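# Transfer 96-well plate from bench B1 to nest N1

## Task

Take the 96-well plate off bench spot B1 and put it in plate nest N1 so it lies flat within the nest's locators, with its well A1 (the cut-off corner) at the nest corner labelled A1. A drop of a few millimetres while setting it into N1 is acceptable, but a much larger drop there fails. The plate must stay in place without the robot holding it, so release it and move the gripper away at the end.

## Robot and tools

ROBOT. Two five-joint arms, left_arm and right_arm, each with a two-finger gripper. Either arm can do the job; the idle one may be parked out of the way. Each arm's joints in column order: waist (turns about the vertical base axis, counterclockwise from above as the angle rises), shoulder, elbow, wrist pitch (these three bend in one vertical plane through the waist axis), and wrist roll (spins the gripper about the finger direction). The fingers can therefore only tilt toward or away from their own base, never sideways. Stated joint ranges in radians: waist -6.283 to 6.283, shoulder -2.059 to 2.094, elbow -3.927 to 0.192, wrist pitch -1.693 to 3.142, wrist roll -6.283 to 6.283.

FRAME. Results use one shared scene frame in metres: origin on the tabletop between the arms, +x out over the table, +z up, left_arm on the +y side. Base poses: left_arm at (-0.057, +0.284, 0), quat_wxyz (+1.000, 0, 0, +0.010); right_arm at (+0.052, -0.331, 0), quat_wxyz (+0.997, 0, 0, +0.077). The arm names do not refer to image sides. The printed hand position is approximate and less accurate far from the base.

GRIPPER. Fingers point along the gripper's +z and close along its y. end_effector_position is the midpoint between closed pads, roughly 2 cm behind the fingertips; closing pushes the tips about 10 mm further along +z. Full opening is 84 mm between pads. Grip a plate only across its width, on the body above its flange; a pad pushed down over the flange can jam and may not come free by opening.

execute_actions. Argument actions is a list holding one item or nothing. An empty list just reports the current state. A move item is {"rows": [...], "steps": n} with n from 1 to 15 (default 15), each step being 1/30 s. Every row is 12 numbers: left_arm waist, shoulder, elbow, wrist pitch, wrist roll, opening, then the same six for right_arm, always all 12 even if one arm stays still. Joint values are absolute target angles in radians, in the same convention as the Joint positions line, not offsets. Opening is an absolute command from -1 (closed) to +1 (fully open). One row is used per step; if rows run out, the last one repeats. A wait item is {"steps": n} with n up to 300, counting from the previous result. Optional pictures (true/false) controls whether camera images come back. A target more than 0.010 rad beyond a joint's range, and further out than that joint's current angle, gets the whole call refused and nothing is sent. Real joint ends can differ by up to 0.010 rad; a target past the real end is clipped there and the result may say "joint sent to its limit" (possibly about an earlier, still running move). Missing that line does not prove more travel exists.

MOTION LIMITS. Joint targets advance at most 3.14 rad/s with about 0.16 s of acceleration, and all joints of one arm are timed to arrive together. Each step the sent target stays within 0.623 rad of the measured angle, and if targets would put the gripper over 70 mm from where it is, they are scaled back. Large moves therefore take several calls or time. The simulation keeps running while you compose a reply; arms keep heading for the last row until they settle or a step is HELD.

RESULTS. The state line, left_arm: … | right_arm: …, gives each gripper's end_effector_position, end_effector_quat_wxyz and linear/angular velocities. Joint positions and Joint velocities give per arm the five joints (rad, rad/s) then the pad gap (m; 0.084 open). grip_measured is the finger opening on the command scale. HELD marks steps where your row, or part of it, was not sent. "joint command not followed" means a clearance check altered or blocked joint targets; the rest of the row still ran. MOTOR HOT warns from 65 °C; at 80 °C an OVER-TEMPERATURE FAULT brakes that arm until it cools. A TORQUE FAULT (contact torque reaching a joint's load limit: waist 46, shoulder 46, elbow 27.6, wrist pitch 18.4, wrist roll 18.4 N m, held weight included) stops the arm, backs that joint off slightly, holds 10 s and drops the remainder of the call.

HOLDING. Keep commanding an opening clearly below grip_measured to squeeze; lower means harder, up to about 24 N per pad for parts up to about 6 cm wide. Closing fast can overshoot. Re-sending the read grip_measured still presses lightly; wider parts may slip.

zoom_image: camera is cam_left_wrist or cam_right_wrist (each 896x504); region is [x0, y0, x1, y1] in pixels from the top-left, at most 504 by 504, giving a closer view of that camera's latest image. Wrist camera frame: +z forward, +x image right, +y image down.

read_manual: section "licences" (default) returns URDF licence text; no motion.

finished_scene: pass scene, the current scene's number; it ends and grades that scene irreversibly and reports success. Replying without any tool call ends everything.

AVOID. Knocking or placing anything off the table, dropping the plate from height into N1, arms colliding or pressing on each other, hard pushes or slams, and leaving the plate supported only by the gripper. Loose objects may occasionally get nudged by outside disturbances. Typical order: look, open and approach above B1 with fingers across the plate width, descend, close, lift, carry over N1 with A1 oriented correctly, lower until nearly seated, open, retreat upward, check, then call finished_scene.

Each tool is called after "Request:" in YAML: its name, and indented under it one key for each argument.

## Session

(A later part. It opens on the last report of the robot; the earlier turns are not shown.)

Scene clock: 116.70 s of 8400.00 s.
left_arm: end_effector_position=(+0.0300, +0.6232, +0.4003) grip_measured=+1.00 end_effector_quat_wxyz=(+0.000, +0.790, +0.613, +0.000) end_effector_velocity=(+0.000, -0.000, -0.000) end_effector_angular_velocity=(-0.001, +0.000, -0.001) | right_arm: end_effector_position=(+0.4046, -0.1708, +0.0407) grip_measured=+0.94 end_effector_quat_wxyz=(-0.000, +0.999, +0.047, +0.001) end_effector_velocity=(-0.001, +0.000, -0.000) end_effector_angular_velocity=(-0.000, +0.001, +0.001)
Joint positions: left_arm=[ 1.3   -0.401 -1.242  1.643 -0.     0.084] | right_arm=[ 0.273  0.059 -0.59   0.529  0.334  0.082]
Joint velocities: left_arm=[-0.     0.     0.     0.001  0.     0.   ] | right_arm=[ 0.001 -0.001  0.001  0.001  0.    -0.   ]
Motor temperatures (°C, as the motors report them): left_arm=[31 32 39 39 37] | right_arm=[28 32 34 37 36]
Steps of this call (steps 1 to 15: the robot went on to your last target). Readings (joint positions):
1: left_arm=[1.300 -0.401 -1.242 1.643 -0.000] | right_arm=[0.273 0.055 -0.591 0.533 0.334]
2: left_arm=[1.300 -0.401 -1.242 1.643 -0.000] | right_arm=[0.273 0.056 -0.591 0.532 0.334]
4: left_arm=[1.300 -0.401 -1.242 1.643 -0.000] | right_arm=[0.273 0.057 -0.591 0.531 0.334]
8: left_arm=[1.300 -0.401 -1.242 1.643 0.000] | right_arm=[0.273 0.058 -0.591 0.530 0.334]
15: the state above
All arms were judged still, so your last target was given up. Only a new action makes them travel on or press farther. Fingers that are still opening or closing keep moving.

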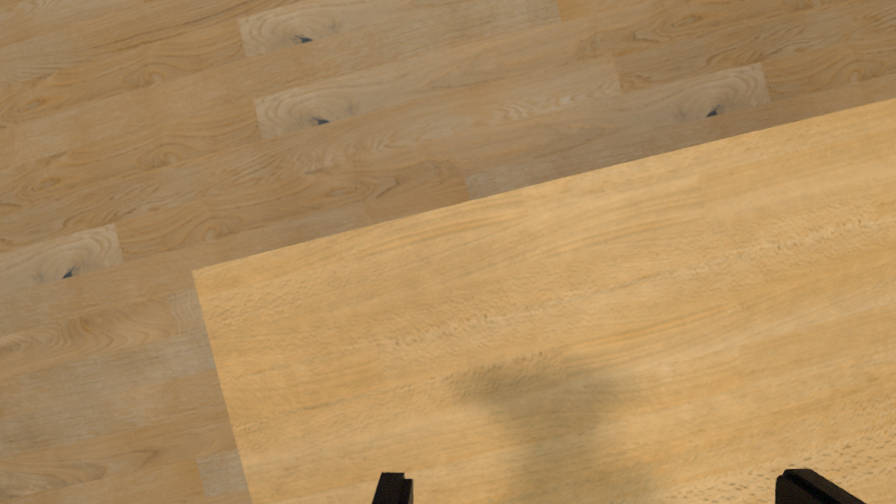

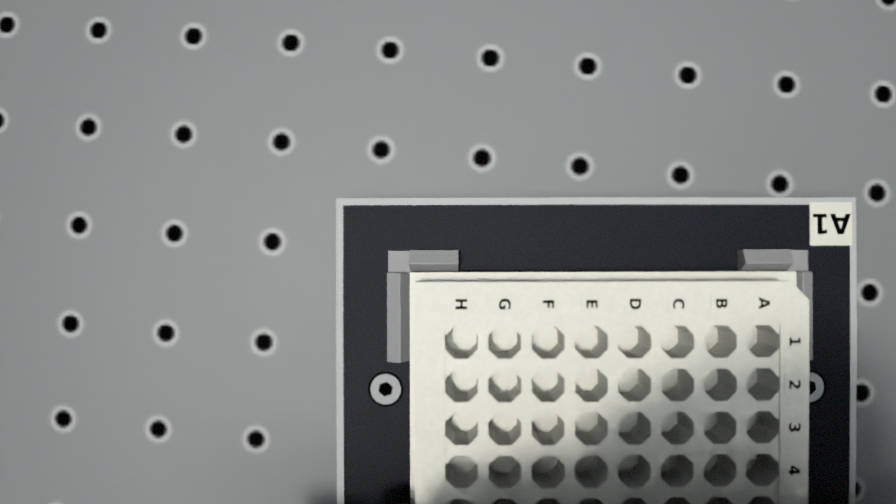

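Request:
execute_actions:
  actions:
    - {"rows":[[1.3,-0.401,-1.242,1.643,0,1,0.2724,0.0605,-0.593,0.5325,0.333,0.4],[1.3,-0.401,-1.242,1.643,0,1,0.2724,0.0605,-0.593,0.5325,0.333,0.4],[1.3,-0.401,-1.242,1.643,0,1,0.2724,0.0605,-0.593,0.5325,0.333,0.4],[1.3,-0.401,-1.242,1.643,0,1,0.2724,0.0605,-0.593,0.5325,0.333,0.4],[1.3,-0.401,-1.242,1.643,0,1,0.2724,0.062,-0.5928,0.5308,0.333,0.4],[1.3,-0.401,-1.242,1.643,0,1,0.2724,0.0635,-0.5926,0.5291,0.333,0.4],[1.3,-0.401,-1.242,1.643,0,1,0.2724,0.065,-0.5924,0.5274,0.333,0.4],[1.3,-0.401,-1.242,1.643,0,1,0.2724,0.0665,-0.5922,0.5257,0.333,0.4],[1.3,-0.401,-1.242,1.643,0,1,0.2724,0.0678,-0.5921,0.5243,0.333,0.4]],"steps":15}
  pictures: false

Request:
execute_actions:
  actions:
    - {"steps":15}

Scene clock: 125.33 s of 8400.00 s.
left_arm: end_effector_position=(+0.0300, +0.6232, +0.4003) grip_measured=+1.00 end_effector_quat_wxyz=(+0.000, +0.790, +0.613, +0.000) end_effector_velocity=(+0.000, -0.000, -0.000) end_effector_angular_velocity=(-0.001, +0.000, -0.001) | right_arm: end_effector_position=(+0.4043, -0.1710, +0.0387) grip_measured=+0.94 end_effector_quat_wxyz=(+0.000, +0.999, +0.047, -0.000) end_effector_velocity=(+0.001, -0.000, -0.001) end_effector_angular_velocity=(+0.001, -0.001, -0.001)
Joint positions: left_arm=[ 1.3   -0.401 -1.242  1.643  0.     0.084] | right_arm=[ 0.273  0.065 -0.592  0.527  0.333  0.082]
Joint velocities: left_arm=[-0.001 -0.     0.001  0.     0.     0.   ] | right_arm=[-0.001  0.004 -0.    -0.005  0.     0.001]
Motor temperatures (°C, as the motors report them): left_arm=[31 32 39 39 37] | right_arm=[28 32 33 36 36]
Steps of this call (steps 1 to 90: nothing new was sent; then 5.13 s passed at rest; steps 91 to 105: all 15 steps of this action). Readings (joint positions):
91: left_arm=[1.300 -0.401 -1.242 1.643 -0.000] | right_arm=[0.273 0.059 -0.589 0.530 0.334]
92: left_arm=[1.300 -0.401 -1.242 1.643 0.000] | right_arm=[0.273 0.059 -0.590 0.531 0.334]
94: left_arm=[1.300 -0.401 -1.242 1.643 -0.000] | right_arm=[0.273 0.060 -0.591 0.532 0.333]
98: left_arm=[1.300 -0.401 -1.242 1.643 0.000] | right_arm=[0.273 0.063 -0.592 0.531 0.333]
105: the state above

Scene clock: 125.83 s of 8400.00 s.
left_arm: end_effector_position=(+0.0300, +0.6232, +0.4003) grip_measured=+1.00 end_effector_quat_wxyz=(+0.000, +0.790, +0.613, +0.000) end_effector_velocity=(-0.000, -0.000, -0.000) end_effector_angular_velocity=(-0.000, +0.000, +0.000) | right_arm: end_effector_position=(+0.4046, -0.1709, +0.0387) grip_measured=+0.95 end_effector_quat_wxyz=(-0.000, +0.999, +0.047, +0.000) end_effector_velocity=(+0.001, +0.000, +0.000) end_effector_angular_velocity=(+0.001, -0.003, -0.001)
Joint positions: left_arm=[ 1.3   -0.401 -1.242  1.643  0.     0.084] | right_arm=[ 0.273  0.065 -0.591  0.525  0.333  0.082]
Joint velocities: left_arm=[ 0.  0.  0. -0. -0.  0.] | right_arm=[-0.001  0.    -0.001 -0.002  0.     0.   ]
Motor temperatures (°C, as the motors report them): left_arm=[31 32 39 39 37] | right_arm=[28 32 33 36 36]
Steps of this call (steps 1 to 15: the robot went on to your last target). Readings (joint positions):
1: left_arm=[1.300 -0.401 -1.242 1.643 0.000] | right_arm=[0.273 0.065 -0.592 0.527 0.333]
2: left_arm=[1.300 -0.401 -1.242 1.643 -0.000] | right_arm=[0.273 0.065 -0.592 0.527 0.333]
4: left_arm=[1.300 -0.401 -1.242 1.643 0.000] | right_arm=[0.273 0.065 -0.591 0.526 0.333]
8: left_arm=[1.300 -0.401 -1.242 1.643 0.000] | right_arm=[0.273 0.065 -0.591 0.526 0.333]
15: the state above
All arms were judged still, so your last target was given up. Only a new action makes them travel on or press farther. Fingers that are still opening or closing keep moving.

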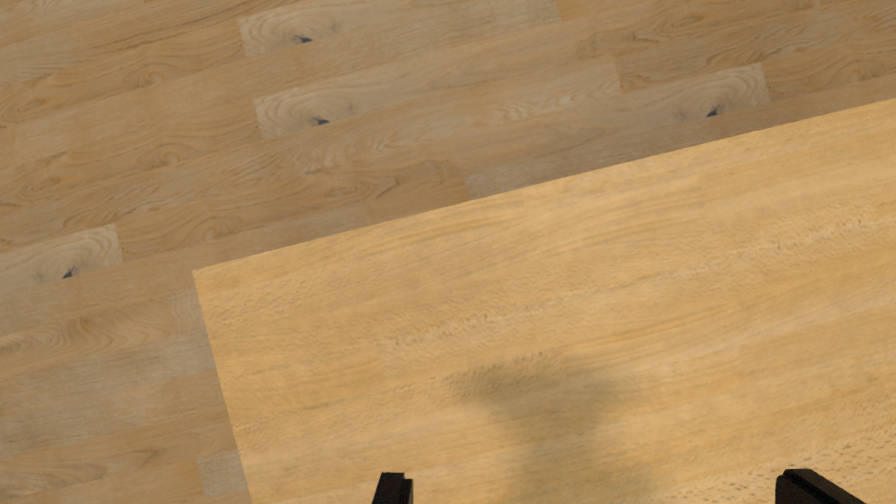

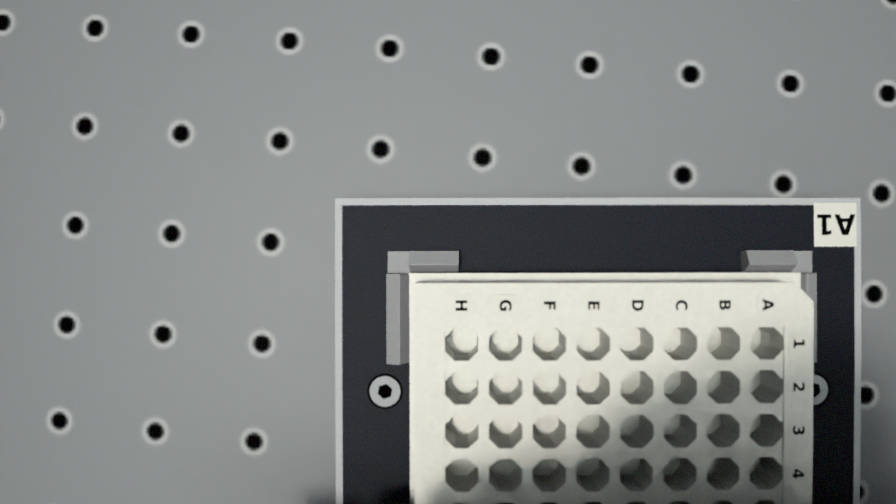

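Request:
execute_actions:
  actions:
    - {"rows":[[1.3,-0.401,-1.242,1.643,0,1,0.2727,0.063,-0.5925,0.5295,0.333,0.8],[1.3,-0.401,-1.242,1.643,0,1,0.2727,0.063,-0.5925,0.5295,0.333,1]],"steps":12}
  pictures: false

Request:
execute_actions:
  actions:
    - {"rows":[[1.3,-0.401,-1.242,1.643,0,1,0.2727,0.05,-0.594,0.544,0.333,1],[1.3,-0.401,-1.242,1.643,0,1,0.2727,0.032,-0.596,0.564,0.333,1],[1.3,-0.401,-1.242,1.643,0,1,0.2727,0.01,-0.6,0.59,0.333,1],[1.3,-0.401,-1.242,1.643,0,1,0.2727,-0.01,-0.603,0.613,0.333,1]],"steps":12}
  pictures: false

Request:
execute_actions:
  actions:
    - {"rows":[[1.3,-0.401,-1.242,1.643,0,1,0.2727,-0.5,-0.55,0.95,0.333,1]],"steps":15}
  pictures: false

Request:
execute_actions:
  actions:
    - {"steps":20}

Scene clock: 132.67 s of 8400.00 s.
left_arm: end_effector_position=(+0.0300, +0.6232, +0.4003) grip_measured=+1.00 end_effector_quat_wxyz=(+0.000, +0.790, +0.613, +0.000) end_effector_velocity=(-0.000, -0.000, -0.000) end_effector_angular_velocity=(-0.001, +0.000, +0.000) | right_arm: end_effector_position=(+0.4049, -0.1707, +0.0388) grip_measured=+1.00 end_effector_quat_wxyz=(-0.000, +0.999, +0.047, +0.000) end_effector_velocity=(-0.002, -0.001, +0.001) end_effector_angular_velocity=(-0.002, +0.004, +0.001)
Joint positions: left_arm=[ 1.3   -0.401 -1.242  1.643 -0.     0.084] | right_arm=[ 0.273  0.066 -0.593  0.526  0.333  0.084]
Joint velocities: left_arm=[ 0. -0.  0.  0. -0. -0.] | right_arm=[ 0.    -0.007  0.002  0.01  -0.001  0.   ]
Motor temperatures (°C, as the motors report them): left_arm=[31 32 39 39 37] | right_arm=[28 32 33 37 36]
Steps of this call (steps 1 to 90: nothing new was sent; then 3.43 s passed at rest; steps 91 to 102: all 12 steps of this action). Readings (joint positions):
91: left_arm=[1.300 -0.401 -1.242 1.643 -0.000] | right_arm=[0.272 0.066 -0.592 0.525 0.333]
92: left_arm=[1.300 -0.401 -1.242 1.643 0.000] | right_arm=[0.272 0.065 -0.592 0.525 0.333]
94: left_arm=[1.300 -0.401 -1.242 1.643 -0.000] | right_arm=[0.273 0.065 -0.592 0.526 0.333]
98: left_arm=[1.300 -0.401 -1.242 1.643 -0.000] | right_arm=[0.273 0.067 -0.593 0.525 0.333]
102: the state above

Scene clock: 133.07 s of 8400.00 s.
left_arm: end_effector_position=(+0.0300, +0.6232, +0.4003) grip_measured=+1.00 end_effector_quat_wxyz=(+0.000, +0.790, +0.613, +0.000) end_effector_velocity=(-0.000, -0.000, -0.000) end_effector_angular_velocity=(-0.001, +0.000, +0.001) | right_arm: end_effector_position=(+0.4033, -0.1717, +0.0631) grip_measured=+1.00 end_effector_quat_wxyz=(+0.001, +0.999, +0.047, -0.002) end_effector_velocity=(+0.001, +0.002, +0.009) end_effector_angular_velocity=(+0.002, -0.004, +0.002)
Joint positions: left_arm=[ 1.3   -0.401 -1.242  1.643  0.     0.084] | right_arm=[ 0.272 -0.007 -0.601  0.612  0.333  0.084]
Joint velocities: left_arm=[ 0.001  0.     0.     0.    -0.    -0.   ] | right_arm=[ 0.003 -0.022 -0.008  0.027  0.001 -0.   ]
Motor temperatures (°C, as the motors report them): left_arm=[31 32 39 39 37] | right_arm=[28 32 33 37 36]
Steps of this call (steps 1 to 12: all 12 steps of this action). Readings (joint positions):
1: left_arm=[1.300 -0.401 -1.242 1.643 0.000] | right_arm=[0.273 0.066 -0.593 0.527 0.333]
2: left_arm=[1.300 -0.401 -1.242 1.643 0.000] | right_arm=[0.273 0.063 -0.593 0.531 0.333]
4: left_arm=[1.300 -0.401 -1.242 1.643 -0.000] | right_arm=[0.273 0.049 -0.593 0.550 0.333]
8: left_arm=[1.300 -0.401 -1.242 1.643 0.000] | right_arm=[0.272 0.003 -0.598 0.601 0.333]
12: the state above

Scene clock: 133.57 s of 8400.00 s.
left_arm: end_effector_position=(+0.0300, +0.6232, +0.4003) grip_measured=+1.00 end_effector_quat_wxyz=(+0.000, +0.790, +0.613, +0.000) end_effector_velocity=(-0.000, -0.000, +0.000) end_effector_angular_velocity=(-0.000, +0.000, +0.000) | right_arm: end_effector_position=(+0.3710, -0.1862, +0.1941) grip_measured=+1.00 end_effector_quat_wxyz=(-0.019, +0.998, +0.047, +0.047) end_effector_velocity=(-0.044, -0.020, +0.023) end_effector_angular_velocity=(-0.018, +0.040, -0.001)
Joint positions: left_arm=[ 1.3   -0.401 -1.242  1.643  0.     0.084] | right_arm=[ 0.273 -0.485 -0.553  0.937  0.333  0.084]
Joint velocities: left_arm=[ 0.    -0.    -0.     0.001 -0.     0.   ] | right_arm=[-0.001 -0.188  0.056  0.175 -0.    -0.   ]
Motor temperatures (°C, as the motors report them): left_arm=[31 32 39 39 37] | right_arm=[28 32 33 37 36]
Steps of this call (steps 1 to 15: all 15 steps of this action). Readings (joint positions):
1: left_arm=[1.300 -0.401 -1.242 1.643 0.000] | right_arm=[0.272 -0.008 -0.601 0.613 0.333]
2: left_arm=[1.300 -0.401 -1.242 1.643 -0.000] | right_arm=[0.272 -0.014 -0.599 0.619 0.333]
4: left_arm=[1.300 -0.401 -1.242 1.643 -0.000] | right_arm=[0.272 -0.065 -0.589 0.658 0.333]
8: left_arm=[1.300 -0.401 -1.242 1.643 0.000] | right_arm=[0.272 -0.260 -0.576 0.784 0.333]
15: the state above

Scene clock: 134.23 s of 8400.00 s.
left_arm: end_effector_position=(+0.0300, +0.6232, +0.4003) grip_measured=+1.00 end_effector_quat_wxyz=(+0.000, +0.790, +0.613, +0.000) end_effector_velocity=(+0.000, -0.000, -0.000) end_effector_angular_velocity=(-0.000, +0.000, -0.001) | right_arm: end_effector_position=(+0.3680, -0.1876, +0.1964) grip_measured=+1.00 end_effector_quat_wxyz=(-0.018, +0.998, +0.047, +0.046) end_effector_velocity=(+0.000, +0.000, +0.001) end_effector_angular_velocity=(+0.001, -0.003, -0.000)
Joint positions: left_arm=[ 1.3   -0.401 -1.242  1.643  0.     0.084] | right_arm=[ 0.273 -0.5   -0.55   0.95   0.333  0.084]
Joint velocities: left_arm=[-0.001 -0.     0.    -0.     0.    -0.   ] | right_arm=[-0.    -0.003 -0.     0.     0.     0.   ]
Motor temperatures (°C, as the motors report them): left_arm=[31 32 39 39 37] | right_arm=[28 32 33 37 36]
Steps of this call (steps 1 to 20: the robot went on to your last target). Readings (joint positions):
1: left_arm=[1.300 -0.401 -1.242 1.643 -0.000] | right_arm=[0.273 -0.490 -0.551 0.942 0.333]
2: left_arm=[1.300 -0.401 -1.242 1.643 -0.000] | right_arm=[0.273 -0.492 -0.550 0.945 0.333]
4: left_arm=[1.300 -0.401 -1.242 1.643 -0.000] | right_arm=[0.273 -0.495 -0.549 0.948 0.333]
8: left_arm=[1.300 -0.401 -1.242 1.643 -0.000] | right_arm=[0.273 -0.498 -0.549 0.950 0.333]
20: the state above

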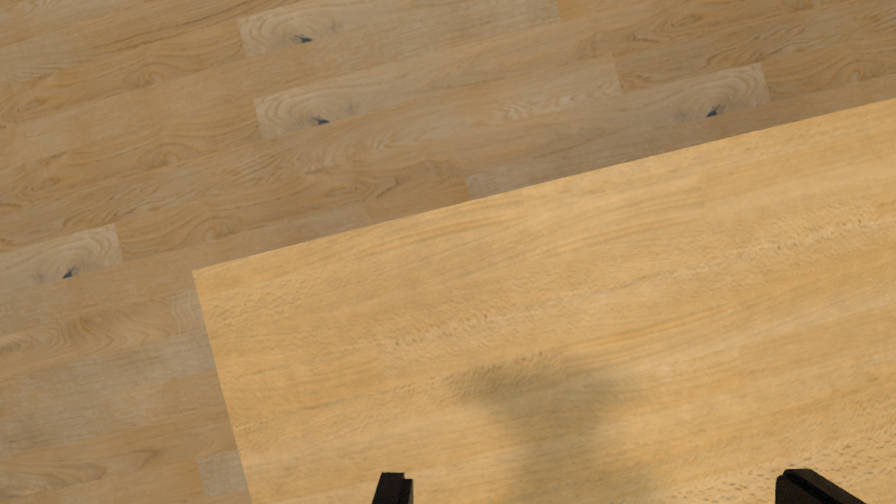

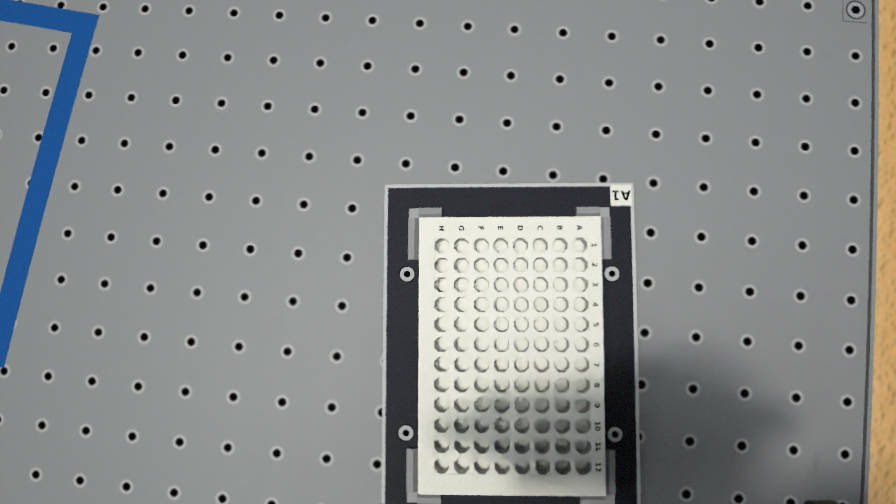

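Request:
zoom_image:
  camera: "cam_right_wrist"
  region: [390, 430, 640, 504]

Region (390, 430, 640, 504) of cam_right_wrist's 896x504 image, scaled by 2.016, with more detail than that image has; it fills the top 149 rows of this view, and the rest is white.

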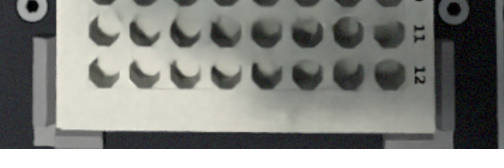

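Looks seated.

Request:
finished_scene:
  scene: 1

The scene is finished: the task was done.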